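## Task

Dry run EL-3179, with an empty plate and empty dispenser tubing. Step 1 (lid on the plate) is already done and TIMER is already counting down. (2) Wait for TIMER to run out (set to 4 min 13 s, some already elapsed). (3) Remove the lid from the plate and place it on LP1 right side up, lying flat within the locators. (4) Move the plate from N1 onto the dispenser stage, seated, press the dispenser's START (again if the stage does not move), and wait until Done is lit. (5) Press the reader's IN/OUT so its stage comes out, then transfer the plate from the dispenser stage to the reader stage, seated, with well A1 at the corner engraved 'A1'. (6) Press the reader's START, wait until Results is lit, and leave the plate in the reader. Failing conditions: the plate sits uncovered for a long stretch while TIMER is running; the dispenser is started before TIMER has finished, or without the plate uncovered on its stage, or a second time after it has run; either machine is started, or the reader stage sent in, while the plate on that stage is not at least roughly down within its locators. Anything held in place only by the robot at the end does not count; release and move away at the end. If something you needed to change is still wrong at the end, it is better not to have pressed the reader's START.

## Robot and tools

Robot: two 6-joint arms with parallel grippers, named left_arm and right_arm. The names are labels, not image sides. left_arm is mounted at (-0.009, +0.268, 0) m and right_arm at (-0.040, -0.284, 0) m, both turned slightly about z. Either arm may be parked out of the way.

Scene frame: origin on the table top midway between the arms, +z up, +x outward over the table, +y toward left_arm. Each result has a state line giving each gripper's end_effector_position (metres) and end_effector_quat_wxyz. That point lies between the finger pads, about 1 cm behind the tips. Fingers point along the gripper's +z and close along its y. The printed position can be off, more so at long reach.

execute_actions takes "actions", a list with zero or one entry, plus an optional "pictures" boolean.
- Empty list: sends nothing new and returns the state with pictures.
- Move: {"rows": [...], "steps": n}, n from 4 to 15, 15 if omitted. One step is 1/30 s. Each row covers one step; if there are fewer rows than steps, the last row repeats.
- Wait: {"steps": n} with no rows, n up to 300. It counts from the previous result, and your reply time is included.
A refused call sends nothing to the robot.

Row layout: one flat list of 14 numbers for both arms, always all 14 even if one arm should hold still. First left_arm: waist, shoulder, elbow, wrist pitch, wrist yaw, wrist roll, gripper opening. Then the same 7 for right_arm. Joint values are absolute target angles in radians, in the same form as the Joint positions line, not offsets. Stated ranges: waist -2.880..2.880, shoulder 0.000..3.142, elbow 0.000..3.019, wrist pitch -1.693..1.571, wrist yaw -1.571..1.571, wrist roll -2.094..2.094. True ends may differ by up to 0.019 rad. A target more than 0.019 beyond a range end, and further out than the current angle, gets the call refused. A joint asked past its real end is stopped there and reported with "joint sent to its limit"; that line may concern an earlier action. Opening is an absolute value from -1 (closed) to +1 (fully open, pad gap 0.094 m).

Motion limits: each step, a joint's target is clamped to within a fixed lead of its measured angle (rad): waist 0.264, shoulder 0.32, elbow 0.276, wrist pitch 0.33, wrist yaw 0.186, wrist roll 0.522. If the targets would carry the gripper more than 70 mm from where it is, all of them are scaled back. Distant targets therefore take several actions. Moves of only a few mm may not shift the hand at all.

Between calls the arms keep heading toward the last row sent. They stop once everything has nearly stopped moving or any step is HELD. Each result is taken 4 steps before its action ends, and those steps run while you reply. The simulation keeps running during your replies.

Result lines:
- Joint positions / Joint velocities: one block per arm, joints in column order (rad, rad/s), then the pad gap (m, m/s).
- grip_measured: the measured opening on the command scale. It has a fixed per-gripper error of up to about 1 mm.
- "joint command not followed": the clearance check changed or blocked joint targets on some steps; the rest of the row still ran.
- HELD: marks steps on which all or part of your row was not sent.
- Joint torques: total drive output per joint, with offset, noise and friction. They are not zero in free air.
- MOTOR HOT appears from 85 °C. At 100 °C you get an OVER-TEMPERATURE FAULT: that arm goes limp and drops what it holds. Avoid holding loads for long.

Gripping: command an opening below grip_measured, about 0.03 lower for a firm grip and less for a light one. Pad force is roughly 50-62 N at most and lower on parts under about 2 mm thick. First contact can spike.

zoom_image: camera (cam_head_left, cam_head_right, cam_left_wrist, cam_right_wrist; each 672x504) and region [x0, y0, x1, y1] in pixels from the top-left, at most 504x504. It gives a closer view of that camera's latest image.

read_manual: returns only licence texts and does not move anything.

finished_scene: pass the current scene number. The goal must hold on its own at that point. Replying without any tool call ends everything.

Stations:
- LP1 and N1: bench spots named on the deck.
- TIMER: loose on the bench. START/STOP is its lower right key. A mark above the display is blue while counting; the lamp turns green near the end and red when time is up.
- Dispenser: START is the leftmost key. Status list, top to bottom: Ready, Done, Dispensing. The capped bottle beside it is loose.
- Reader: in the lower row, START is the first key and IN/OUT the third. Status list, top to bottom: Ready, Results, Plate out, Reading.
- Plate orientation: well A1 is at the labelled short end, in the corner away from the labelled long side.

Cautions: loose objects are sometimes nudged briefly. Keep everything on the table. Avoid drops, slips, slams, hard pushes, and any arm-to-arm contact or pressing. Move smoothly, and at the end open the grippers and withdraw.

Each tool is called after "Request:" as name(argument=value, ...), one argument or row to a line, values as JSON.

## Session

Request:
execute_actions(
  actions=[],
)

Scene clock: 0.00 s of 27600.00 s.
left_arm: end_effector_position=(+0.3260, +0.2993, +0.3144) grip_measured=+1.000 end_effector_quat_wxyz=(+0.223, -0.347, +0.908, +0.073) | right_arm: end_effector_position=(+0.2767, -0.7331, +0.3411) grip_measured=+1.000 end_effector_quat_wxyz=(+0.080, +0.544, +0.592, -0.589)
Joint positions: left_arm=[ 0.104  0.988  1.126 -1.349 -0.315 -0.739  0.094] | right_arm=[-0.636  1.667  1.572 -1.331  1.27   0.728  0.094]
Joint velocities: left_arm=[ 0.005  0.005  0.007 -0.027 -0.022 -0.007  0.   ] | right_arm=[-0.015 -0.005  0.002  0.002 -0.081  0.037  0.   ]
Joint torques (N m, as the arm reports them, + toward a larger angle): no reading

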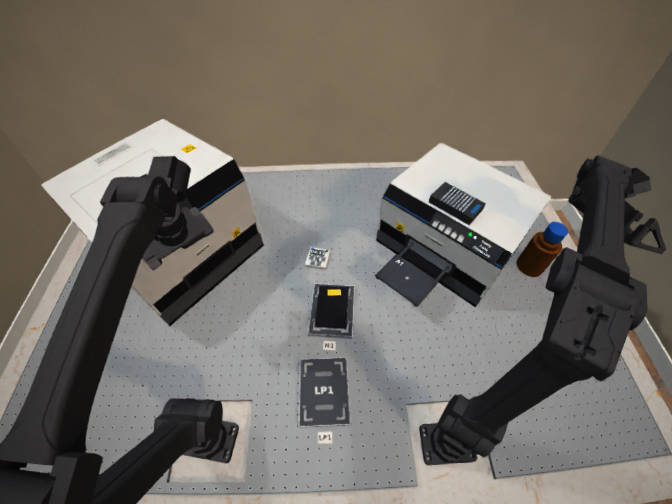

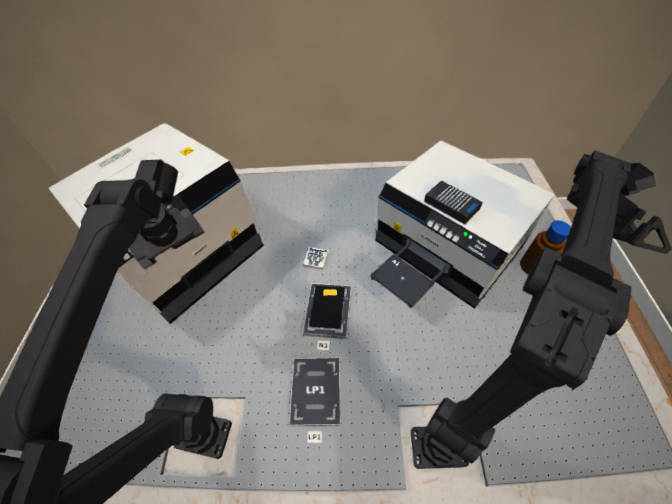

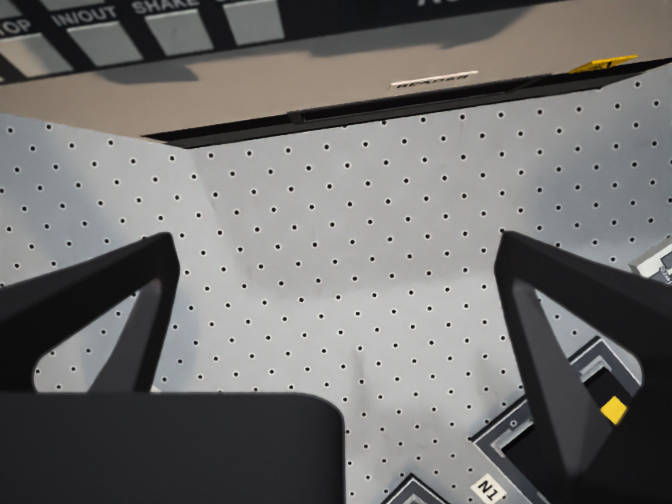

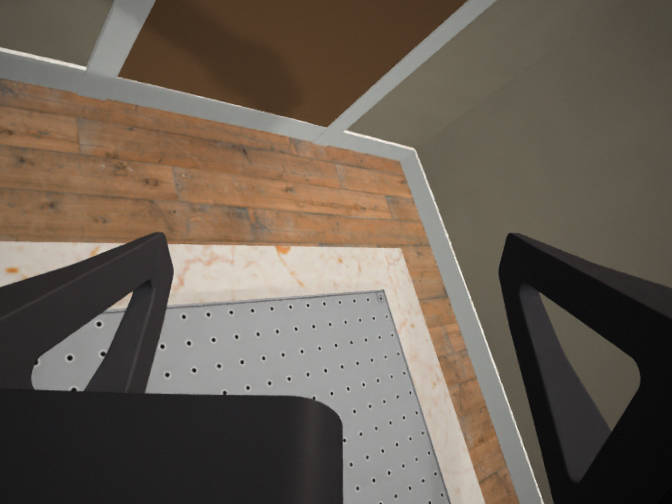

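Request:
zoom_image(
  camera="cam_head_left",
  region=[280, 230, 380, 360],
)

Request:
zoom_image(
  camera="cam_head_left",
  region=[360, 170, 530, 320],
)

Request:
zoom_image(
  camera="cam_head_left",
  region=[295, 240, 340, 275],
)

Region (280, 230, 380, 360) of cam_head_left's 672x504 image, scaled by 3.877, with more detail than that image has; it fills the left 388 columns of this view, and the rest is white.

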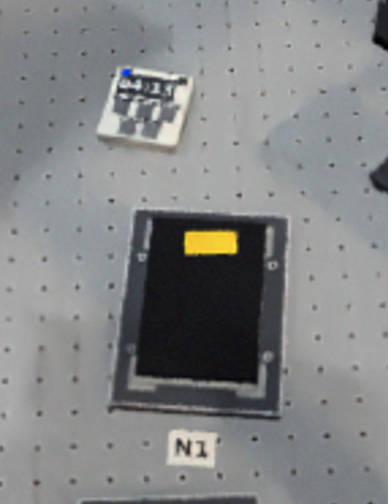

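Region (360, 170, 530, 320) of cam_head_left's 672x504 image, scaled by 2.965, with more detail than that image has; it fills the top 445 rows of this view, and the rest is white.

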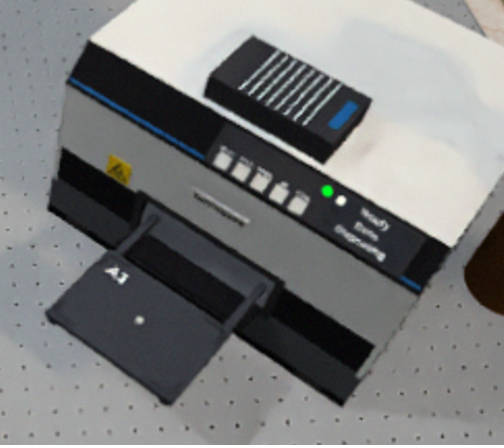

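Region (295, 240, 340, 275) of cam_head_left's 672x504 image, scaled by 11.200, with more detail than that image has.

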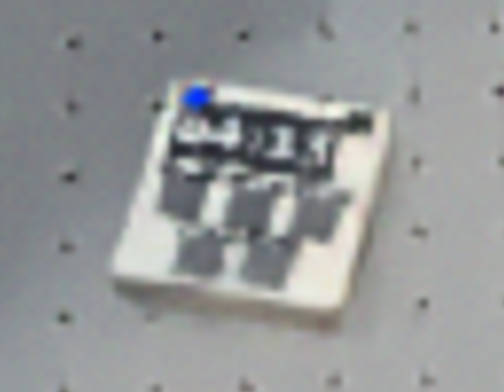

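Request:
execute_actions(
  actions=[
    {"rows": [[0.103,0.988,1.130,-1.349,-0.315,-0.739,1,-0.637,1.667,1.572,-1.331,1.27,0.728,1],[0.100,0.988,1.134,-1.349,-0.313,-0.738,1,-0.639,1.667,1.572,-1.331,1.27,0.728,1],[0.096,0.988,1.138,-1.349,-0.311,-0.737,1,-0.642,1.667,1.572,-1.331,1.27,0.728,1],[0.089,0.988,1.142,-1.349,-0.307,-0.735,1,-0.647,1.667,1.572,-1.331,1.27,0.728,1],[0.081,0.988,1.146,-1.349,-0.303,-0.732,1,-0.654,1.667,1.572,-1.331,1.27,0.728,1],[0.071,0.988,1.150,-1.349,-0.298,-0.730,1,-0.661,1.667,1.572,-1.331,1.27,0.728,1],[0.059,0.988,1.154,-1.349,-0.291,-0.726,1,-0.670,1.667,1.572,-1.331,1.27,0.728,1],[0.046,0.988,1.158,-1.349,-0.284,-0.723,1,-0.680,1.667,1.572,-1.331,1.27,0.728,1],[0.032,0.988,1.162,-1.349,-0.277,-0.719,1,-0.692,1.667,1.572,-1.331,1.27,0.728,1],[0.015,0.988,1.166,-1.349,-0.268,-0.714,1,-0.704,1.667,1.572,-1.331,1.27,0.728,1],[-0.002,0.989,1.166,-1.348,-0.259,-0.709,1,-0.717,1.667,1.571,-1.331,1.27,0.728,1],[-0.021,0.990,1.167,-1.347,-0.249,-0.704,1,-0.732,1.666,1.568,-1.331,1.27,0.728,1],[-0.040,0.993,1.168,-1.346,-0.239,-0.698,1,-0.747,1.665,1.564,-1.331,1.27,0.728,1],[-0.061,0.998,1.170,-1.345,-0.228,-0.692,1,-0.763,1.663,1.558,-1.331,1.27,0.728,1],[-0.083,1.003,1.172,-1.344,-0.216,-0.686,1,-0.779,1.661,1.549,-1.331,1.27,0.728,1]], "steps": 15},
  ],
)

Request:
execute_actions(
  actions=[
    {"rows": [[-0.105,1.010,1.174,-1.343,-0.204,-0.680,1,-0.796,1.659,1.540,-1.331,1.27,0.728,1],[-0.128,1.017,1.177,-1.342,-0.192,-0.673,1,-0.814,1.656,1.528,-1.331,1.27,0.728,1],[-0.151,1.026,1.180,-1.341,-0.180,-0.667,1,-0.832,1.652,1.515,-1.331,1.27,0.728,1],[-0.175,1.036,1.184,-1.340,-0.168,-0.660,1,-0.850,1.649,1.500,-1.331,1.27,0.728,1],[-0.199,1.047,1.188,-1.339,-0.155,-0.654,1,-0.868,1.644,1.484,-1.331,1.27,0.728,1],[-0.222,1.058,1.193,-1.338,-0.142,-0.647,1,-0.886,1.640,1.466,-1.331,1.27,0.728,1],[-0.246,1.071,1.197,-1.337,-0.130,-0.640,1,-0.904,1.635,1.447,-1.331,1.27,0.728,1],[-0.269,1.085,1.202,-1.336,-0.118,-0.634,1,-0.922,1.630,1.427,-1.331,1.27,0.728,1],[-0.292,1.099,1.208,-1.335,-0.106,-0.627,1,-0.940,1.624,1.405,-1.331,1.27,0.728,1],[-0.314,1.115,1.214,-1.334,-0.094,-0.621,1,-0.957,1.618,1.382,-1.331,1.27,0.728,1],[-0.336,1.131,1.220,-1.333,-0.082,-0.615,1,-0.973,1.612,1.358,-1.331,1.27,0.728,1],[-0.357,1.147,1.226,-1.332,-0.071,-0.609,1,-0.989,1.606,1.333,-1.331,1.27,0.728,1],[-0.376,1.164,1.232,-1.331,-0.061,-0.603,1,-1.004,1.599,1.307,-1.331,1.27,0.728,1],[-0.395,1.182,1.239,-1.330,-0.051,-0.598,1,-1.019,1.592,1.281,-1.331,1.27,0.728,1],[-0.412,1.200,1.246,-1.329,-0.042,-0.593,1,-1.032,1.585,1.253,-1.331,1.27,0.728,1]], "steps": 15},
  ],
)

Request:
execute_actions(
  actions=[
    {"rows": [[-0.429,1.219,1.253,-1.328,-0.033,-0.588,1,-1.044,1.578,1.226,-1.331,1.27,0.728,1],[-0.443,1.237,1.260,-1.327,-0.026,-0.584,1,-1.056,1.571,1.197,-1.331,1.27,0.728,1],[-0.456,1.257,1.267,-1.326,-0.019,-0.581,1,-1.066,1.563,1.169,-1.331,1.27,0.728,1],[-0.468,1.276,1.274,-1.325,-0.012,-0.577,1,-1.075,1.556,1.140,-1.331,1.27,0.728,1],[-0.478,1.295,1.282,-1.324,-0.007,-0.575,1,-1.082,1.549,1.111,-1.331,1.27,0.728,1],[-0.486,1.314,1.289,-1.323,-0.003,-0.572,1,-1.089,1.541,1.082,-1.331,1.27,0.728,1],[-0.493,1.333,1.296,-1.322,0.001,-0.570,1,-1.094,1.534,1.053,-1.331,1.27,0.728,1],[-0.497,1.353,1.303,-1.321,0.003,-0.569,1,-1.097,1.526,1.025,-1.331,1.27,0.728,1],[-0.500,1.371,1.310,-1.320,0.005,-0.568,1,-1.099,1.519,0.996,-1.331,1.27,0.728,1],[-0.501,1.390,1.317,-1.319,0.005,-0.568,1,-1.1,1.512,0.969,-1.331,1.27,0.728,1],[-0.501,1.408,1.324,-1.318,0.005,-0.568,1,-1.1,1.505,0.941,-1.331,1.27,0.728,1],[-0.501,1.426,1.331,-1.317,0.005,-0.568,1,-1.1,1.498,0.915,-1.331,1.27,0.728,1],[-0.501,1.443,1.337,-1.316,0.005,-0.568,1,-1.1,1.491,0.889,-1.331,1.27,0.728,1],[-0.501,1.459,1.343,-1.315,0.005,-0.568,1,-1.1,1.485,0.864,-1.331,1.27,0.728,1],[-0.501,1.475,1.349,-1.314,0.005,-0.568,1,-1.1,1.479,0.840,-1.331,1.27,0.728,1]], "steps": 15},
  ],
)

Request:
execute_actions(
  actions=[
    {"rows": [[-0.501,1.491,1.355,-1.314,0.005,-0.568,1,-1.1,1.473,0.817,-1.331,1.27,0.728,1],[-0.501,1.505,1.361,-1.314,0.005,-0.568,1,-1.1,1.467,0.795,-1.331,1.27,0.728,1],[-0.501,1.519,1.366,-1.314,0.005,-0.568,1,-1.1,1.462,0.775,-1.331,1.27,0.728,1],[-0.501,1.532,1.370,-1.314,0.005,-0.568,1,-1.1,1.457,0.756,-1.331,1.27,0.728,1],[-0.501,1.543,1.375,-1.314,0.005,-0.568,1,-1.1,1.453,0.738,-1.331,1.27,0.728,1],[-0.501,1.554,1.379,-1.314,0.005,-0.568,1,-1.1,1.448,0.722,-1.331,1.27,0.728,1],[-0.501,1.564,1.383,-1.314,0.005,-0.568,1,-1.1,1.445,0.707,-1.331,1.27,0.728,1],[-0.501,1.573,1.386,-1.314,0.005,-0.568,1,-1.1,1.441,0.694,-1.331,1.27,0.728,1],[-0.501,1.580,1.389,-1.314,0.005,-0.568,1,-1.1,1.438,0.682,-1.331,1.27,0.728,1],[-0.501,1.587,1.391,-1.314,0.005,-0.568,1,-1.1,1.436,0.673,-1.331,1.27,0.728,1],[-0.501,1.592,1.393,-1.314,0.005,-0.568,1,-1.1,1.434,0.664,-1.331,1.27,0.728,1],[-0.501,1.597,1.395,-1.314,0.005,-0.568,1,-1.1,1.432,0.658,-1.331,1.27,0.728,1],[-0.501,1.600,1.396,-1.314,0.005,-0.568,1,-1.1,1.431,0.654,-1.331,1.27,0.728,1],[-0.501,1.601,1.397,-1.314,0.005,-0.568,1,-1.1,1.430,0.651,-1.331,1.27,0.728,1],[-0.501,1.602,1.397,-1.314,0.005,-0.568,1,-1.1,1.430,0.650,-1.331,1.27,0.728,1]], "steps": 15},
  ],
)

Request:
execute_actions(
  actions=[
    {"steps": 18},
  ],
  pictures=true,
)

Scene clock: 5.90 s of 27600.00 s.
left_arm: end_effector_position=(+0.3271, +0.2716, +0.3123) grip_measured=+1.000 end_effector_quat_wxyz=(+0.216, -0.314, +0.923, +0.047) | right_arm: end_effector_position=(+0.2593, -0.7448, +0.3411) grip_measured=+1.000 end_effector_quat_wxyz=(+0.069, +0.555, +0.581, -0.591)
Joint positions: left_arm=[ 0.044  0.988  1.126 -1.349 -0.27  -0.731  0.094] | right_arm=[-0.674  1.667  1.572 -1.331  1.27   0.728  0.094]
Joint velocities: left_arm=[-0.503  0.005 -0.012  0.012  0.212  0.081  0.   ] | right_arm=[-0.347 -0.005 -0.007  0.007  0.007 -0.051  0.   ]
Joint torques (N m, as the arm reports them, + toward a larger angle): left_arm=[-0.47 -4.72 14.41  0.85 -0.18  0.11] | right_arm=[  1.1  -19.11  10.44   0.61   0.65   0.13]
Steps of this call (steps 1 to 166: nothing new was sent; steps 167 to 177: the first 11 steps of this action). Readings (joint positions):
167: left_arm=[0.104 0.988 1.126 -1.349 -0.315 -0.739] | right_arm=[-0.636 1.667 1.572 -1.331 1.270 0.728]
168: left_arm=[0.104 0.988 1.126 -1.349 -0.315 -0.739] | right_arm=[-0.636 1.667 1.572 -1.331 1.270 0.728]
170: left_arm=[0.104 0.988 1.126 -1.349 -0.312 -0.739] | right_arm=[-0.636 1.667 1.572 -1.331 1.270 0.728]
174: left_arm=[0.085 0.988 1.126 -1.349 -0.294 -0.738] | right_arm=[-0.647 1.667 1.572 -1.331 1.270 0.728]
177: the state above

Scene clock: 6.40 s of 27600.00 s.
left_arm: end_effector_position=(+0.3170, +0.1251, +0.2850) grip_measured=+1.000 end_effector_quat_wxyz=(+0.144, -0.102, +0.984, -0.034) | right_arm: end_effector_position=(+0.1052, -0.7788, +0.2926) grip_measured=+1.000 end_effector_quat_wxyz=(-0.064, +0.604, +0.532, -0.590)
Joint positions: left_arm=[-0.289  1.088  1.148 -1.349 -0.095 -0.651  0.094] | right_arm=[-0.944  1.638  1.41  -1.331  1.27   0.728  0.094]
Joint velocities: left_arm=[-0.659  0.513  0.159  0.002  0.3    0.183  0.   ] | right_arm=[-0.523 -0.171 -0.632 -0.012  0.066 -0.007  0.   ]
Joint torques (N m, as the arm reports them, + toward a larger angle): left_arm=[ 0.63 -5.22 16.43  1.4  -0.07  0.14] | right_arm=[  3.38 -19.38   8.99   0.44   0.65   0.14]
Steps of this call (steps 1 to 4: the last 4 steps of your previous action; steps 5 to 15: the first 11 steps of this action). Readings (joint positions):
5: left_arm=[-0.056 0.989 1.126 -1.349 -0.217 -0.711] | right_arm=[-0.754 1.666 1.568 -1.331 1.270 0.728]
6: left_arm=[-0.079 0.990 1.126 -1.349 -0.205 -0.706] | right_arm=[-0.774 1.666 1.562 -1.331 1.270 0.728]
8: left_arm=[-0.125 0.998 1.126 -1.349 -0.181 -0.694] | right_arm=[-0.812 1.662 1.541 -1.331 1.270 0.728]
12: left_arm=[-0.219 1.040 1.133 -1.349 -0.131 -0.670] | right_arm=[-0.890 1.650 1.474 -1.331 1.270 0.728]
15: the state above

Scene clock: 6.90 s of 27600.00 s.
left_arm: end_effector_position=(+0.3219, +0.0079, +0.2293) grip_measured=+1.000 end_effector_quat_wxyz=(+0.051, +0.041, +0.997, -0.038) | right_arm: end_effector_position=(-0.0261, -0.6860, +0.1982) grip_measured=+1.000 end_effector_quat_wxyz=(-0.228, +0.582, +0.550, -0.553)
Joint positions: left_arm=[-0.495  1.363  1.253 -1.334  0.003 -0.584  0.094] | right_arm=[-1.099  1.529  0.996 -1.331  1.27   0.728  0.094]
Joint velocities: left_arm=[-0.054  0.542  0.208  0.022  0.066  0.095  0.   ] | right_arm=[-0.024 -0.2   -0.789 -0.017 -0.066  0.007  0.   ]
Joint torques (N m, as the arm reports them, + toward a larger angle): left_arm=[ 0.74 -9.15 15.73  0.99 -0.04  0.14] | right_arm=[  3.17 -15.37   7.71  -0.06   0.63   0.15]
Steps of this call (steps 1 to 4: the last 4 steps of your previous action; steps 5 to 15: the first 11 steps of this action). Readings (joint positions):
5: left_arm=[-0.392 1.176 1.179 -1.345 -0.043 -0.621] | right_arm=[-1.024 1.606 1.283 -1.331 1.270 0.728]
6: left_arm=[-0.410 1.194 1.186 -1.344 -0.035 -0.616] | right_arm=[-1.037 1.598 1.255 -1.331 1.270 0.728]
8: left_arm=[-0.440 1.231 1.201 -1.342 -0.020 -0.606] | right_arm=[-1.060 1.583 1.199 -1.331 1.270 0.728]
12: left_arm=[-0.482 1.306 1.231 -1.337 -0.001 -0.591] | right_arm=[-1.091 1.551 1.083 -1.331 1.270 0.728]
15: the state above

Scene clock: 7.40 s of 27600.00 s.
left_arm: end_effector_position=(+0.3530, -0.0170, +0.1700) grip_measured=+1.000 end_effector_quat_wxyz=(-0.002, +0.044, +0.999, -0.001) | right_arm: end_effector_position=(-0.0743, -0.5876, +0.1428) grip_measured=+1.000 end_effector_quat_wxyz=(-0.314, +0.527, +0.592, -0.523)
Joint positions: left_arm=[-0.496  1.574  1.327 -1.326  0.003 -0.579  0.094] | right_arm=[-1.099  1.449  0.687 -1.331  1.27   0.728  0.094]
Joint velocities: left_arm=[-0.005  0.181  0.085 -0.007 -0.022 -0.125  0.   ] | right_arm=[-0.015 -0.073 -0.295 -0.017  0.066 -0.066  0.   ]
Joint torques (N m, as the arm reports them, + toward a larger angle): left_arm=[  0.47 -13.12  15.29   0.71  -0.05   0.14] | right_arm=[  3.04 -11.32   6.24  -0.39   0.57   0.16]
Steps of this call (steps 1 to 4: the last 4 steps of your previous action; steps 5 to 15: the first 11 steps of this action). Readings (joint positions):
5: left_arm=[-0.496 1.452 1.285 -1.328 0.003 -0.580] | right_arm=[-1.099 1.496 0.864 -1.331 1.270 0.728]
6: left_arm=[-0.496 1.469 1.291 -1.328 0.003 -0.580] | right_arm=[-1.099 1.490 0.840 -1.331 1.270 0.728]
8: left_arm=[-0.496 1.499 1.301 -1.327 0.003 -0.579] | right_arm=[-1.099 1.479 0.796 -1.331 1.270 0.728]
12: left_arm=[-0.496 1.548 1.318 -1.326 0.003 -0.579] | right_arm=[-1.099 1.460 0.724 -1.331 1.270 0.728]
15: the state above

Scene clock: 8.00 s of 27600.00 s.
left_arm: end_effector_position=(+0.3566, -0.0199, +0.1658) grip_measured=+1.000 end_effector_quat_wxyz=(-0.005, +0.044, +0.999, +0.002) | right_arm: end_effector_position=(-0.0791, -0.5778, +0.1385) grip_measured=+1.000 end_effector_quat_wxyz=(-0.322, +0.521, +0.596, -0.519)
Joint positions: left_arm=[-0.496  1.593  1.339 -1.326  0.003 -0.578  0.094] | right_arm=[-1.099  1.442  0.658 -1.331  1.27   0.728  0.094]
Joint velocities: left_arm=[-0.005 -0.024  0.002  0.007 -0.007 -0.022  0.   ] | right_arm=[-0.005 -0.005 -0.012 -0.022  0.007 -0.037  0.   ]
Joint torques (N m, as the arm reports them, + toward a larger angle): left_arm=[  0.62 -12.9   15.06   0.72  -0.05   0.12] | right_arm=[  3.01 -11.11   5.78  -0.46   0.56   0.16]
Kept back: nothing.
Steps of this call (steps 1 to 4: the last 4 steps of your previous action; steps 5 to 18: the robot went on to your last target). Readings (joint positions):
1: left_arm=[-0.496 1.580 1.329 -1.326 0.003 -0.579] | right_arm=[-1.099 1.447 0.678 -1.331 1.270 0.728]
2: left_arm=[-0.496 1.585 1.331 -1.326 0.003 -0.579] | right_arm=[-1.099 1.445 0.670 -1.331 1.270 0.728]
4: left_arm=[-0.496 1.591 1.333 -1.326 0.003 -0.579] | right_arm=[-1.099 1.443 0.661 -1.331 1.270 0.728]
8: left_arm=[-0.496 1.593 1.335 -1.326 0.003 -0.578] | right_arm=[-1.099 1.442 0.658 -1.331 1.270 0.728]
18: the state above

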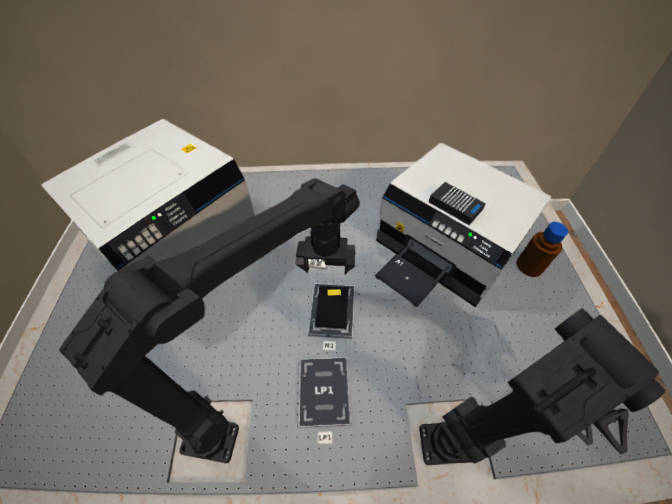

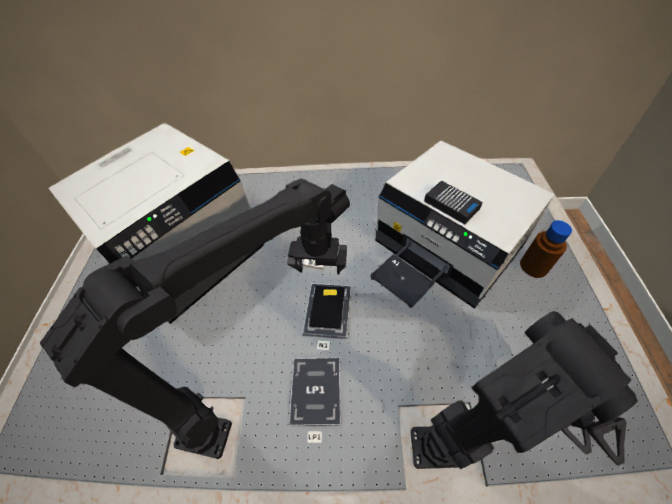

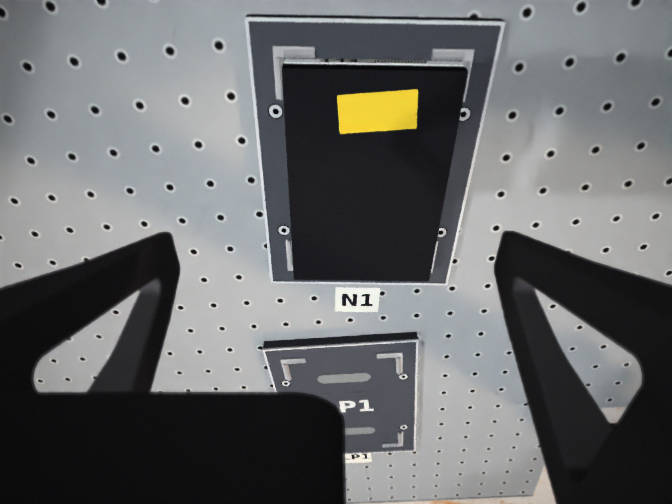

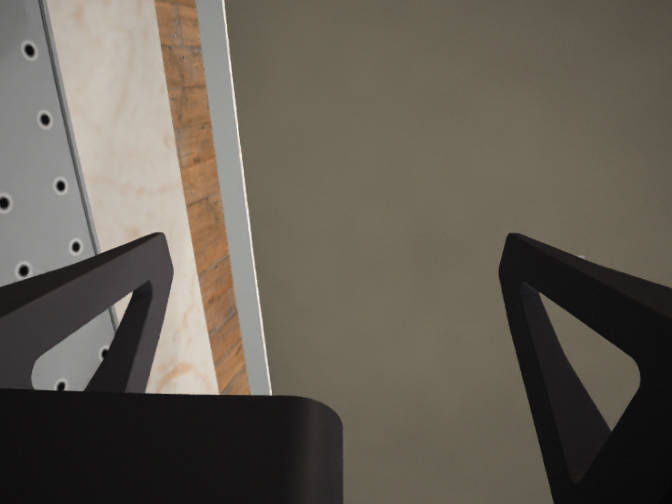

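Request:
zoom_image(
  camera="cam_left_wrist",
  region=[240, 5, 380, 130],
)

Request:
zoom_image(
  camera="cam_left_wrist",
  region=[380, 5, 520, 130],
)

Request:
zoom_image(
  camera="cam_left_wrist",
  region=[255, 200, 475, 300],
)

Region (240, 5, 380, 130) of cam_left_wrist's 672x504 image, scaled by 3.600, with more detail than that image has; it fills the top 450 rows of this view, and the rest is white.

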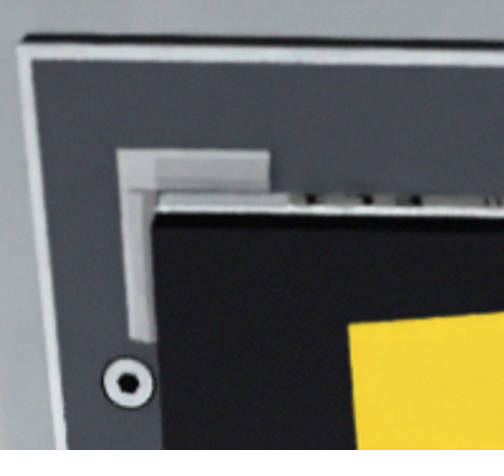

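Region (380, 5, 520, 130) of cam_left_wrist's 672x504 image, scaled by 3.600, with more detail than that image has; it fills the top 450 rows of this view, and the rest is white.

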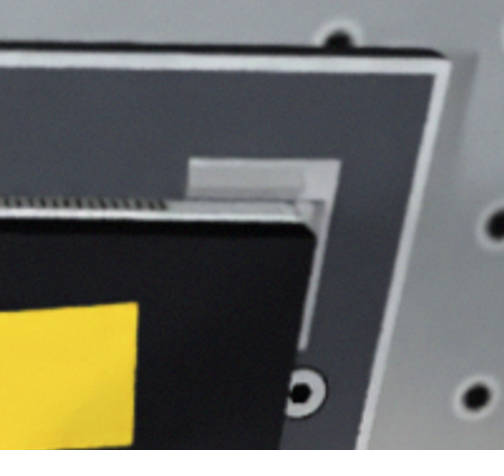

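Region (255, 200, 475, 300) of cam_left_wrist's 672x504 image, scaled by 2.291, with more detail than that image has; it fills the top 229 rows of this view, and the rest is white.

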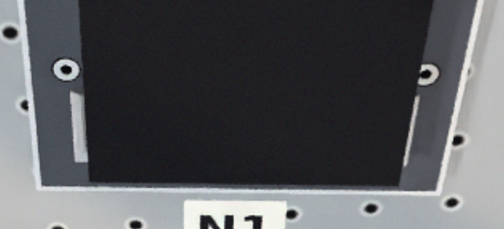

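Request:
zoom_image(
  camera="cam_left_wrist",
  region=[250, 320, 440, 470],
)

Request:
zoom_image(
  camera="cam_left_wrist",
  region=[0, 0, 260, 240],
)

Region (250, 320, 440, 470) of cam_left_wrist's 672x504 image, scaled by 2.653, with more detail than that image has; it fills the top 398 rows of this view, and the rest is white.

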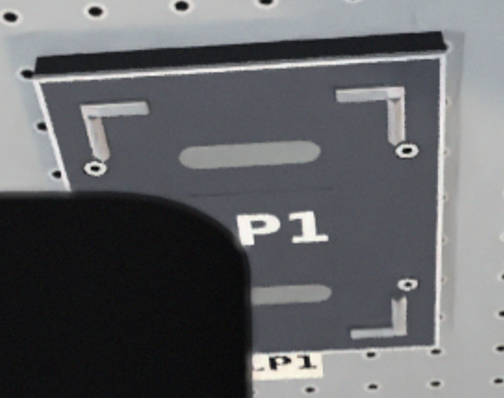

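Region (0, 0, 260, 240) of cam_left_wrist's 672x504 image, scaled by 1.938, with more detail than that image has; it fills the top 465 rows of this view, and the rest is white.

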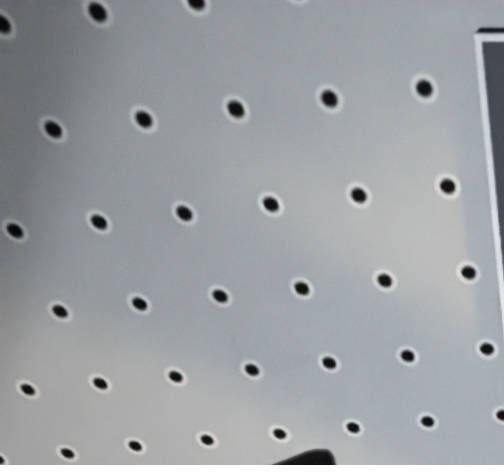

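Request:
execute_actions(
  actions=[
    {"rows": [[-0.501,1.602,1.398,-1.314,0.005,-0.569,1,-1.1,1.43,0.65,-1.331,1.27,0.728,1],[-0.502,1.604,1.400,-1.315,0.005,-0.573,1,-1.1,1.43,0.65,-1.331,1.27,0.728,1],[-0.503,1.606,1.403,-1.317,0.005,-0.578,1,-1.1,1.43,0.65,-1.331,1.27,0.728,1],[-0.505,1.608,1.408,-1.319,0.005,-0.586,1,-1.1,1.43,0.65,-1.331,1.27,0.728,1],[-0.507,1.612,1.414,-1.321,0.005,-0.596,1,-1.1,1.43,0.65,-1.331,1.27,0.728,1],[-0.509,1.616,1.422,-1.325,0.005,-0.608,1,-1.1,1.43,0.65,-1.331,1.27,0.728,1],[-0.512,1.622,1.431,-1.328,0.005,-0.623,1,-1.1,1.43,0.65,-1.331,1.27,0.728,1],[-0.516,1.627,1.441,-1.333,0.005,-0.639,1,-1.1,1.43,0.65,-1.331,1.27,0.728,1],[-0.519,1.634,1.452,-1.338,0.005,-0.658,1,-1.1,1.43,0.65,-1.331,1.27,0.728,1],[-0.524,1.641,1.465,-1.343,0.005,-0.678,1,-1.1,1.43,0.65,-1.331,1.27,0.728,1],[-0.528,1.649,1.478,-1.349,0.005,-0.700,1,-1.1,1.43,0.65,-1.331,1.27,0.728,1],[-0.533,1.658,1.493,-1.355,0.005,-0.724,1,-1.1,1.43,0.65,-1.331,1.27,0.728,1],[-0.538,1.667,1.509,-1.362,0.005,-0.750,1,-1.1,1.43,0.65,-1.331,1.27,0.728,1],[-0.544,1.676,1.526,-1.369,0.005,-0.777,1,-1.1,1.43,0.65,-1.331,1.27,0.728,1],[-0.550,1.687,1.543,-1.377,0.005,-0.806,1,-1.1,1.43,0.65,-1.331,1.27,0.728,1]], "steps": 15},
  ],
)

Request:
execute_actions(
  actions=[
    {"rows": [[-0.556,1.697,1.562,-1.385,0.005,-0.836,1,-1.1,1.43,0.65,-1.331,1.27,0.728,1],[-0.562,1.708,1.581,-1.393,0.005,-0.867,1,-1.1,1.43,0.65,-1.331,1.27,0.728,1],[-0.569,1.720,1.601,-1.401,0.005,-0.899,1,-1.1,1.43,0.65,-1.331,1.27,0.728,1],[-0.576,1.732,1.621,-1.410,0.005,-0.932,1,-1.1,1.43,0.65,-1.331,1.27,0.728,1],[-0.583,1.744,1.642,-1.419,0.005,-0.966,1,-1.1,1.43,0.65,-1.331,1.27,0.728,1],[-0.590,1.756,1.664,-1.428,0.005,-1.001,1,-1.1,1.43,0.65,-1.331,1.27,0.728,1],[-0.597,1.769,1.685,-1.438,0.005,-1.036,1,-1.1,1.43,0.65,-1.331,1.27,0.728,1],[-0.604,1.781,1.708,-1.447,0.005,-1.072,1,-1.1,1.43,0.65,-1.331,1.27,0.728,1],[-0.612,1.794,1.730,-1.456,0.005,-1.108,1,-1.1,1.43,0.65,-1.331,1.27,0.728,1],[-0.619,1.807,1.752,-1.466,0.005,-1.145,1,-1.1,1.43,0.65,-1.331,1.27,0.728,1],[-0.626,1.820,1.774,-1.476,0.005,-1.181,1,-1.1,1.43,0.65,-1.331,1.27,0.728,1],[-0.634,1.833,1.796,-1.485,0.005,-1.217,1,-1.1,1.43,0.65,-1.331,1.27,0.728,1],[-0.641,1.845,1.819,-1.494,0.005,-1.253,1,-1.1,1.43,0.65,-1.331,1.27,0.728,1],[-0.648,1.858,1.840,-1.504,0.005,-1.288,1,-1.1,1.43,0.65,-1.331,1.27,0.728,1],[-0.655,1.870,1.862,-1.513,0.005,-1.323,1,-1.1,1.43,0.65,-1.331,1.27,0.728,1]], "steps": 15},
  ],
)

Request:
execute_actions(
  actions=[
    {"rows": [[-0.662,1.882,1.883,-1.522,0.005,-1.357,1,-1.1,1.43,0.65,-1.331,1.27,0.728,1],[-0.669,1.894,1.903,-1.531,0.005,-1.390,1,-1.1,1.43,0.65,-1.331,1.27,0.728,1],[-0.676,1.906,1.923,-1.539,0.005,-1.422,1,-1.1,1.43,0.65,-1.331,1.27,0.728,1],[-0.682,1.917,1.942,-1.547,0.005,-1.453,1,-1.1,1.43,0.65,-1.331,1.27,0.728,1],[-0.688,1.927,1.961,-1.555,0.005,-1.483,1,-1.1,1.43,0.65,-1.331,1.27,0.728,1],[-0.694,1.938,1.978,-1.563,0.005,-1.512,1,-1.1,1.43,0.65,-1.331,1.27,0.728,1],[-0.700,1.947,1.995,-1.570,0.005,-1.539,1,-1.1,1.43,0.65,-1.331,1.27,0.728,1],[-0.705,1.956,2.011,-1.577,0.005,-1.565,1,-1.1,1.43,0.65,-1.331,1.27,0.728,1],[-0.710,1.965,2.026,-1.583,0.005,-1.589,1,-1.1,1.43,0.65,-1.331,1.27,0.728,1],[-0.714,1.973,2.039,-1.589,0.005,-1.611,1,-1.1,1.43,0.65,-1.331,1.27,0.728,1],[-0.719,1.980,2.052,-1.594,0.005,-1.631,1,-1.1,1.43,0.65,-1.331,1.27,0.728,1],[-0.722,1.987,2.063,-1.599,0.005,-1.650,1,-1.1,1.43,0.65,-1.331,1.27,0.728,1],[-0.726,1.992,2.073,-1.604,0.005,-1.666,1,-1.1,1.43,0.65,-1.331,1.27,0.728,1],[-0.729,1.998,2.082,-1.607,0.005,-1.681,1,-1.1,1.43,0.65,-1.331,1.27,0.728,1],[-0.731,2.002,2.090,-1.611,0.005,-1.693,1,-1.1,1.43,0.65,-1.331,1.27,0.728,1]], "steps": 15},
  ],
)

Request:
execute_actions(
  actions=[
    {"rows": [[-0.733,2.006,2.096,-1.613,0.005,-1.703,1,-1.1,1.43,0.65,-1.331,1.27,0.728,1],[-0.735,2.008,2.101,-1.615,0.005,-1.711,1,-1.1,1.43,0.65,-1.331,1.27,0.728,1],[-0.736,2.010,2.104,-1.617,0.005,-1.716,1,-1.1,1.43,0.65,-1.331,1.27,0.728,1],[-0.737,2.012,2.106,-1.618,0.005,-1.720,1,-1.1,1.43,0.65,-1.331,1.27,0.728,1],[-0.737,2.012,2.107,-1.618,0.005,-1.721,1,-1.1,1.43,0.65,-1.331,1.27,0.728,1]], "steps": 15},
  ],
)

Request:
execute_actions(
  actions=[
    {"steps": 20},
  ],
  pictures=true,
)

Scene clock: 13.10 s of 27600.00 s.
left_arm: end_effector_position=(+0.3694, -0.0344, +0.1768) grip_measured=+1.000 end_effector_quat_wxyz=(+0.007, +0.021, +1.000, -0.007) | right_arm: end_effector_position=(-0.0791, -0.5778, +0.1385) grip_measured=+1.000 end_effector_quat_wxyz=(-0.322, +0.521, +0.596, -0.519)
Joint positions: left_arm=[-0.504  1.616  1.397 -1.332  0.003 -0.632  0.094] | right_arm=[-1.099  1.442  0.658 -1.331  1.27   0.728  0.094]
Joint velocities: left_arm=[-0.093  0.19   0.408 -0.1   -0.066 -0.418  0.   ] | right_arm=[-0.005  0.005 -0.032 -0.007 -0.022  0.066  0.   ]
Joint torques (N m, as the arm reports them, + toward a larger angle): left_arm=[ -1.   -12.45  15.1   -0.14  -0.07  -0.04] | right_arm=[  2.98 -11.14   5.8   -0.45   0.55   0.16]
Steps of this call (steps 1 to 15: the robot went on to your last target; steps 16 to 142: nothing new was sent; steps 143 to 153: the first 11 steps of this action). Readings (joint positions):
143: left_arm=[-0.496 1.593 1.339 -1.326 0.003 -0.578] | right_arm=[-1.099 1.442 0.658 -1.331 1.270 0.728]
144: left_arm=[-0.496 1.593 1.339 -1.326 0.003 -0.578] | right_arm=[-1.099 1.442 0.658 -1.331 1.270 0.728]
146: left_arm=[-0.496 1.593 1.340 -1.326 0.003 -0.578] | right_arm=[-1.099 1.442 0.658 -1.331 1.270 0.728]
150: left_arm=[-0.497 1.600 1.362 -1.326 0.003 -0.596] | right_arm=[-1.099 1.442 0.658 -1.331 1.270 0.728]
153: the state above

Scene clock: 13.60 s of 27600.00 s.
left_arm: end_effector_position=(+0.3869, -0.1176, +0.2018) grip_measured=+1.000 end_effector_quat_wxyz=(+0.006, -0.128, +0.992, -0.009) | right_arm: end_effector_position=(-0.0791, -0.5778, +0.1385) grip_measured=+1.000 end_effector_quat_wxyz=(-0.322, +0.521, +0.596, -0.519)
Joint positions: left_arm=[-0.602  1.782  1.679 -1.447  0.003 -1.029  0.094] | right_arm=[-1.099  1.442  0.658 -1.331  1.27   0.728  0.094]
Joint velocities: left_arm=[-0.22   0.396  0.637 -0.281 -0.022 -1.033  0.   ] | right_arm=[-0.005  0.015 -0.012 -0.007  0.022  0.007  0.   ]
Joint torques (N m, as the arm reports them, + toward a larger angle): left_arm=[ -0.13 -15.5   15.16   0.04  -0.08  -0.05] | right_arm=[  2.96 -11.11   5.81  -0.44   0.56   0.16]
Steps of this call (steps 1 to 4: the last 4 steps of your previous action; steps 5 to 15: the first 11 steps of this action). Readings (joint positions):
5: left_arm=[-0.529 1.659 1.475 -1.361 0.003 -0.729] | right_arm=[-1.099 1.442 0.658 -1.331 1.270 0.728]
6: left_arm=[-0.536 1.670 1.492 -1.368 0.003 -0.754] | right_arm=[-1.099 1.442 0.658 -1.331 1.270 0.728]
8: left_arm=[-0.550 1.693 1.530 -1.384 0.003 -0.807] | right_arm=[-1.099 1.442 0.658 -1.331 1.270 0.728]
12: left_arm=[-0.579 1.743 1.613 -1.419 0.003 -0.929] | right_arm=[-1.099 1.442 0.658 -1.331 1.270 0.728]
15: the state above

Scene clock: 14.10 s of 27600.00 s.
left_arm: end_effector_position=(+0.3841, -0.2007, +0.2196) grip_measured=+1.000 end_effector_quat_wxyz=(+0.002, -0.315, +0.949, -0.010) | right_arm: end_effector_position=(-0.0791, -0.5778, +0.1385) grip_measured=+1.000 end_effector_quat_wxyz=(-0.322, +0.521, +0.596, -0.519)
Joint positions: left_arm=[-0.702  1.95   1.971 -1.571  0.003 -1.513  0.094] | right_arm=[-1.099  1.442  0.658 -1.331  1.27   0.728  0.094]
Joint velocities: left_arm=[-0.161  0.249  0.379 -0.168  0.022 -0.681  0.   ] | right_arm=[ 0.005 -0.015 -0.007 -0.002  0.037  0.007  0.   ]
Joint torques (N m, as the arm reports them, + toward a larger angle): left_arm=[  0.61 -17.75  15.27  -0.16  -0.1   -0.04] | right_arm=[  3.05 -11.14   5.81  -0.46   0.56   0.16]
Steps of this call (steps 1 to 4: the last 4 steps of your previous action; steps 5 to 15: the first 11 steps of this action). Readings (joint positions):
5: left_arm=[-0.638 1.845 1.790 -1.494 0.003 -1.203] | right_arm=[-1.099 1.442 0.658 -1.331 1.270 0.728]
6: left_arm=[-0.645 1.857 1.811 -1.503 0.003 -1.237] | right_arm=[-1.099 1.442 0.658 -1.331 1.270 0.728]
8: left_arm=[-0.659 1.880 1.852 -1.520 0.003 -1.304] | right_arm=[-1.099 1.442 0.658 -1.331 1.270 0.728]
12: left_arm=[-0.685 1.923 1.925 -1.552 0.003 -1.430] | right_arm=[-1.099 1.442 0.658 -1.331 1.270 0.728]
15: the state above

Scene clock: 14.60 s of 27600.00 s.
left_arm: end_effector_position=(+0.3787, -0.2213, +0.2214) grip_measured=+1.000 end_effector_quat_wxyz=(+0.001, -0.390, +0.921, -0.007) | right_arm: end_effector_position=(-0.0791, -0.5778, +0.1385) grip_measured=+1.000 end_effector_quat_wxyz=(-0.322, +0.521, +0.596, -0.519)
Joint positions: left_arm=[-0.73   1.995  2.046 -1.607  0.003 -1.7    0.094] | right_arm=[-1.099  1.442  0.658 -1.331  1.27   0.728  0.094]
Joint velocities: left_arm=[-0.005 -0.005  0.002  0.002 -0.007 -0.037  0.   ] | right_arm=[-0.005 -0.005 -0.002 -0.012  0.037 -0.081  0.   ]
Joint torques (N m, as the arm reports them, + toward a larger angle): left_arm=[  0.24 -18.53  15.55  -0.06  -0.09  -0.07] | right_arm=[  2.95 -11.21   5.8   -0.45   0.56   0.16]
Steps of this call (steps 1 to 4: the last 4 steps of your previous action; steps 5 to 15: the first 11 steps of this action). Readings (joint positions):
5: left_arm=[-0.722 1.982 2.024 -1.595 0.003 -1.620] | right_arm=[-1.099 1.442 0.658 -1.331 1.270 0.728]
6: left_arm=[-0.725 1.986 2.030 -1.598 0.003 -1.636] | right_arm=[-1.099 1.442 0.658 -1.331 1.270 0.728]
8: left_arm=[-0.729 1.991 2.040 -1.603 0.003 -1.662] | right_arm=[-1.099 1.442 0.658 -1.331 1.270 0.728]
12: left_arm=[-0.730 1.995 2.045 -1.606 0.003 -1.691] | right_arm=[-1.099 1.442 0.658 -1.331 1.270 0.728]
15: the state above

Scene clock: 15.27 s of 27600.00 s.
left_arm: end_effector_position=(+0.3787, -0.2213, +0.2216) grip_measured=+1.000 end_effector_quat_wxyz=(+0.001, -0.394, +0.919, -0.007) | right_arm: end_effector_position=(-0.0791, -0.5778, +0.1385) grip_measured=+1.000 end_effector_quat_wxyz=(-0.322, +0.521, +0.596, -0.519)
Joint positions: left_arm=[-0.73   1.995  2.046 -1.608  0.003 -1.711  0.094] | right_arm=[-1.099  1.442  0.658 -1.331  1.27   0.728  0.094]
Joint velocities: left_arm=[-0.034  0.005 -0.007 -0.007  0.037 -0.066  0.   ] | right_arm=[ 0.005 -0.015 -0.007  0.002  0.007 -0.095  0.   ]
Joint torques (N m, as the arm reports them, + toward a larger angle): left_arm=[ -0.07 -18.56  15.66  -0.21  -0.09  -0.07] | right_arm=[  2.97 -11.15   5.79  -0.44   0.55   0.16]
Kept back: nothing.
Steps of this call (steps 1 to 4: the last 4 steps of your previous action; steps 5 to 15: the robot went on to your last target; steps 16 to 20: nothing new was sent). Readings (joint positions):
1: left_arm=[-0.730 1.995 2.046 -1.608 0.003 -1.703] | right_arm=[-1.099 1.442 0.658 -1.331 1.270 0.728]
2: left_arm=[-0.730 1.995 2.046 -1.608 0.003 -1.704] | right_arm=[-1.099 1.442 0.658 -1.331 1.270 0.728]
4: left_arm=[-0.730 1.995 2.046 -1.608 0.003 -1.707] | right_arm=[-1.099 1.442 0.658 -1.331 1.270 0.728]
8: left_arm=[-0.730 1.995 2.046 -1.608 0.003 -1.709] | right_arm=[-1.099 1.442 0.658 -1.331 1.270 0.728]
20: the state above
All arms were judged still, so your last target was given up. Only a new action makes them travel on or press farther. Fingers that are still opening or closing keep moving.

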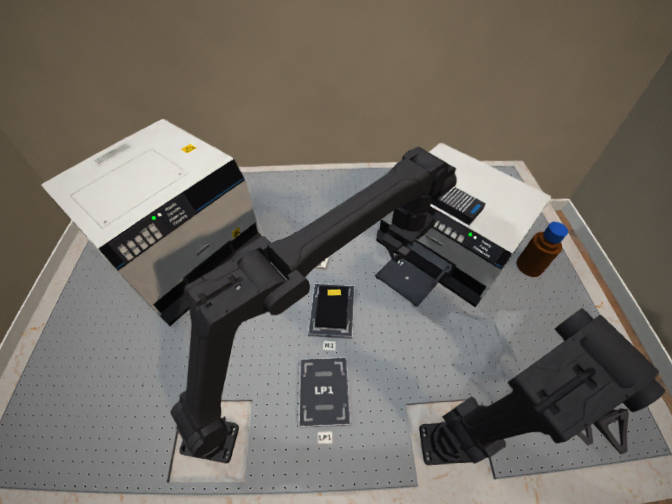

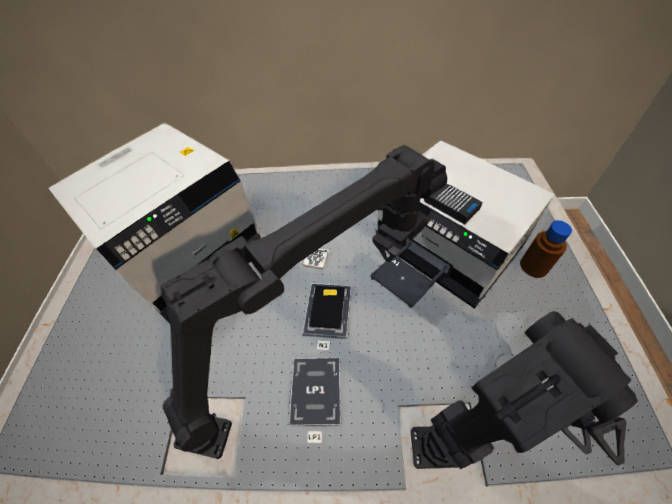

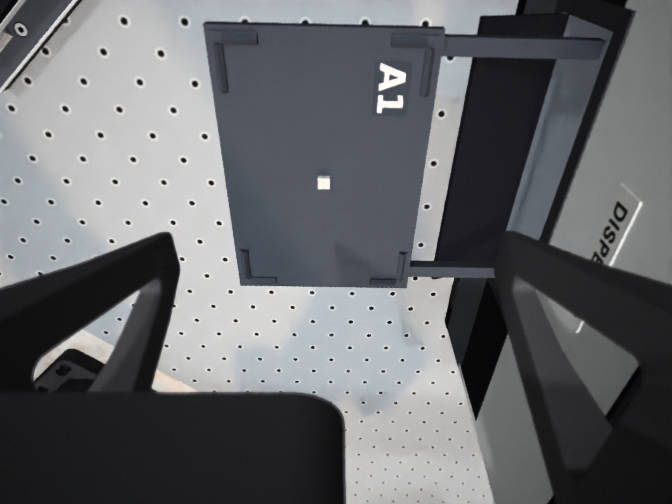

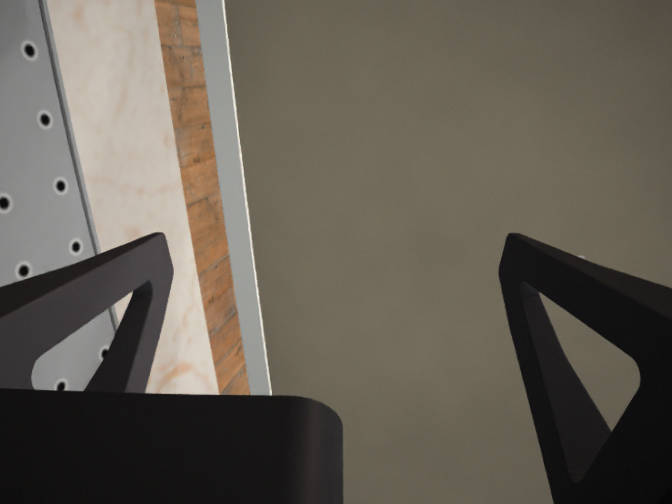

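Request:
execute_actions(
  actions=[],
)

Scene clock: 19.03 s of 27600.00 s.
left_arm: end_effector_position=(+0.3787, -0.2213, +0.2216) grip_measured=+1.000 end_effector_quat_wxyz=(+0.001, -0.394, +0.919, -0.007) | right_arm: end_effector_position=(-0.0791, -0.5778, +0.1385) grip_measured=+1.000 end_effector_quat_wxyz=(-0.322, +0.521, +0.596, -0.519)
Joint positions: left_arm=[-0.73   1.995  2.046 -1.608  0.003 -1.711  0.094] | right_arm=[-1.099  1.442  0.658 -1.331  1.27   0.728  0.094]
Joint velocities: left_arm=[ 0.005 -0.015 -0.007 -0.007  0.007 -0.051  0.   ] | right_arm=[-0.024 -0.005  0.012  0.017  0.022  0.007  0.   ]
Joint torques (N m, as the arm reports them, + toward a larger angle): left_arm=[  0.23 -18.69  15.57  -0.17  -0.09  -0.05] | right_arm=[  3.02 -11.19   5.81  -0.44   0.55   0.16]
Kept back: nothing.
Steps of this call (steps 1 to 113: nothing new was sent). Readings (joint positions):
1: left_arm=[-0.730 1.995 2.046 -1.608 0.003 -1.711] | right_arm=[-1.099 1.442 0.658 -1.331 1.270 0.728]
2: left_arm=[-0.730 1.995 2.046 -1.608 0.003 -1.711] | right_arm=[-1.099 1.442 0.658 -1.331 1.270 0.728]
4: left_arm=[-0.730 1.995 2.046 -1.608 0.003 -1.711] | right_arm=[-1.099 1.442 0.658 -1.331 1.270 0.728]
8: left_arm=[-0.730 1.995 2.046 -1.608 0.003 -1.711] | right_arm=[-1.099 1.442 0.658 -1.331 1.270 0.728]
113: the state above

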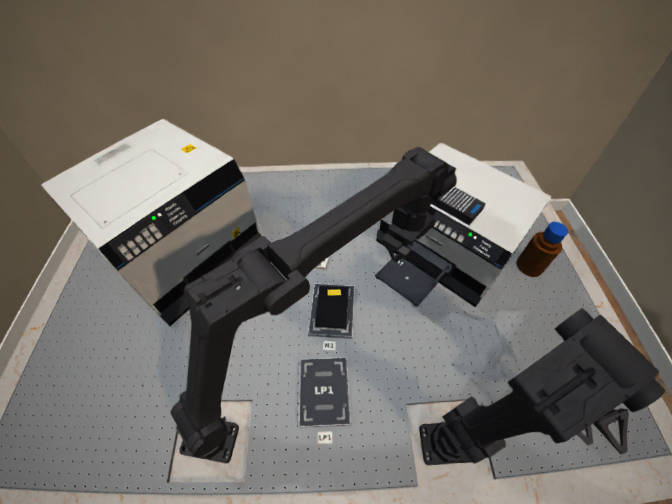

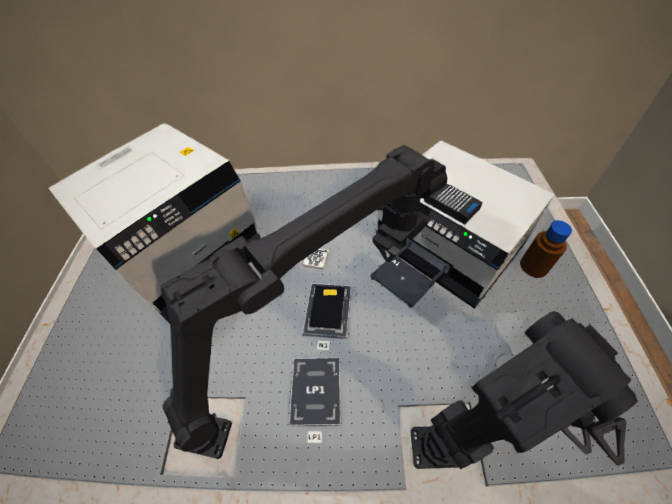

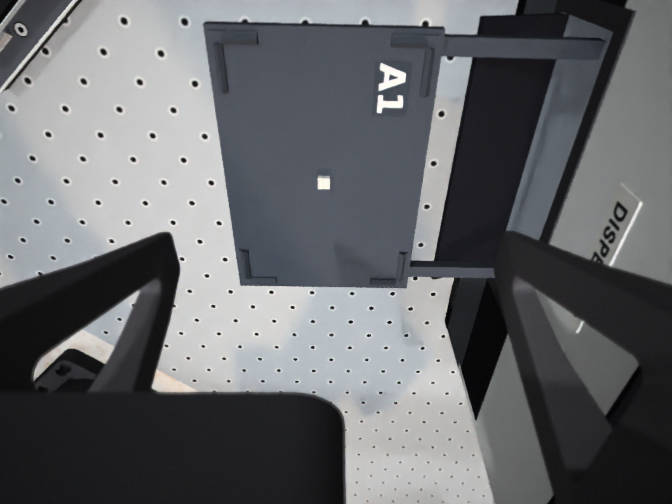

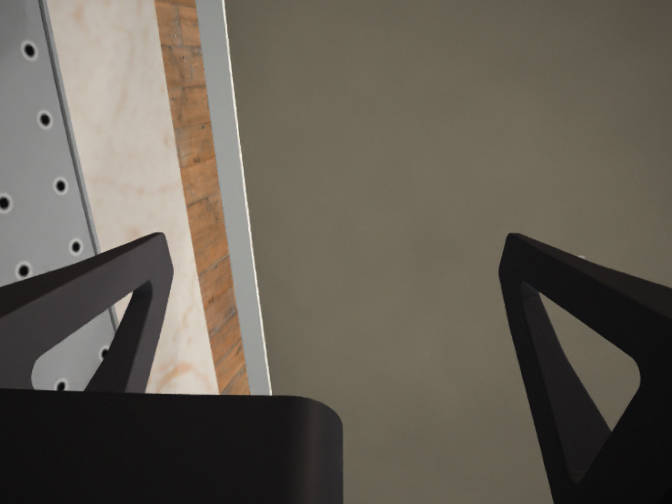

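Request:
zoom_image(
  camera="cam_head_right",
  region=[290, 240, 345, 278],
)

Request:
zoom_image(
  camera="cam_head_left",
  region=[370, 180, 570, 320],
)

Region (290, 240, 345, 278) of cam_head_right's 672x504 image, scaled by 9.164, with more detail than that image has; it fills the top 348 rows of this view, and the rest is white.

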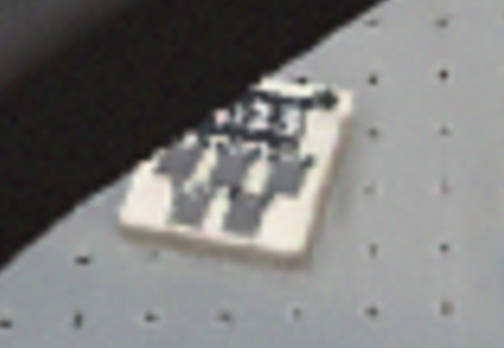

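Region (370, 180, 570, 320) of cam_head_left's 672x504 image, scaled by 2.520, with more detail than that image has; it fills the top 353 rows of this view, and the rest is white.

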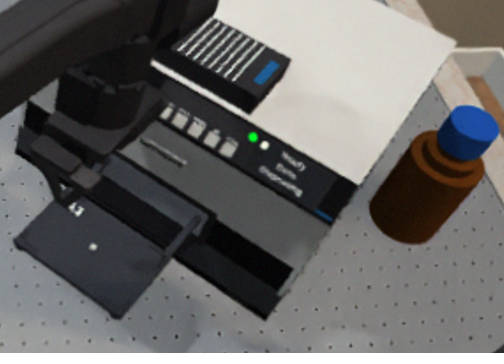

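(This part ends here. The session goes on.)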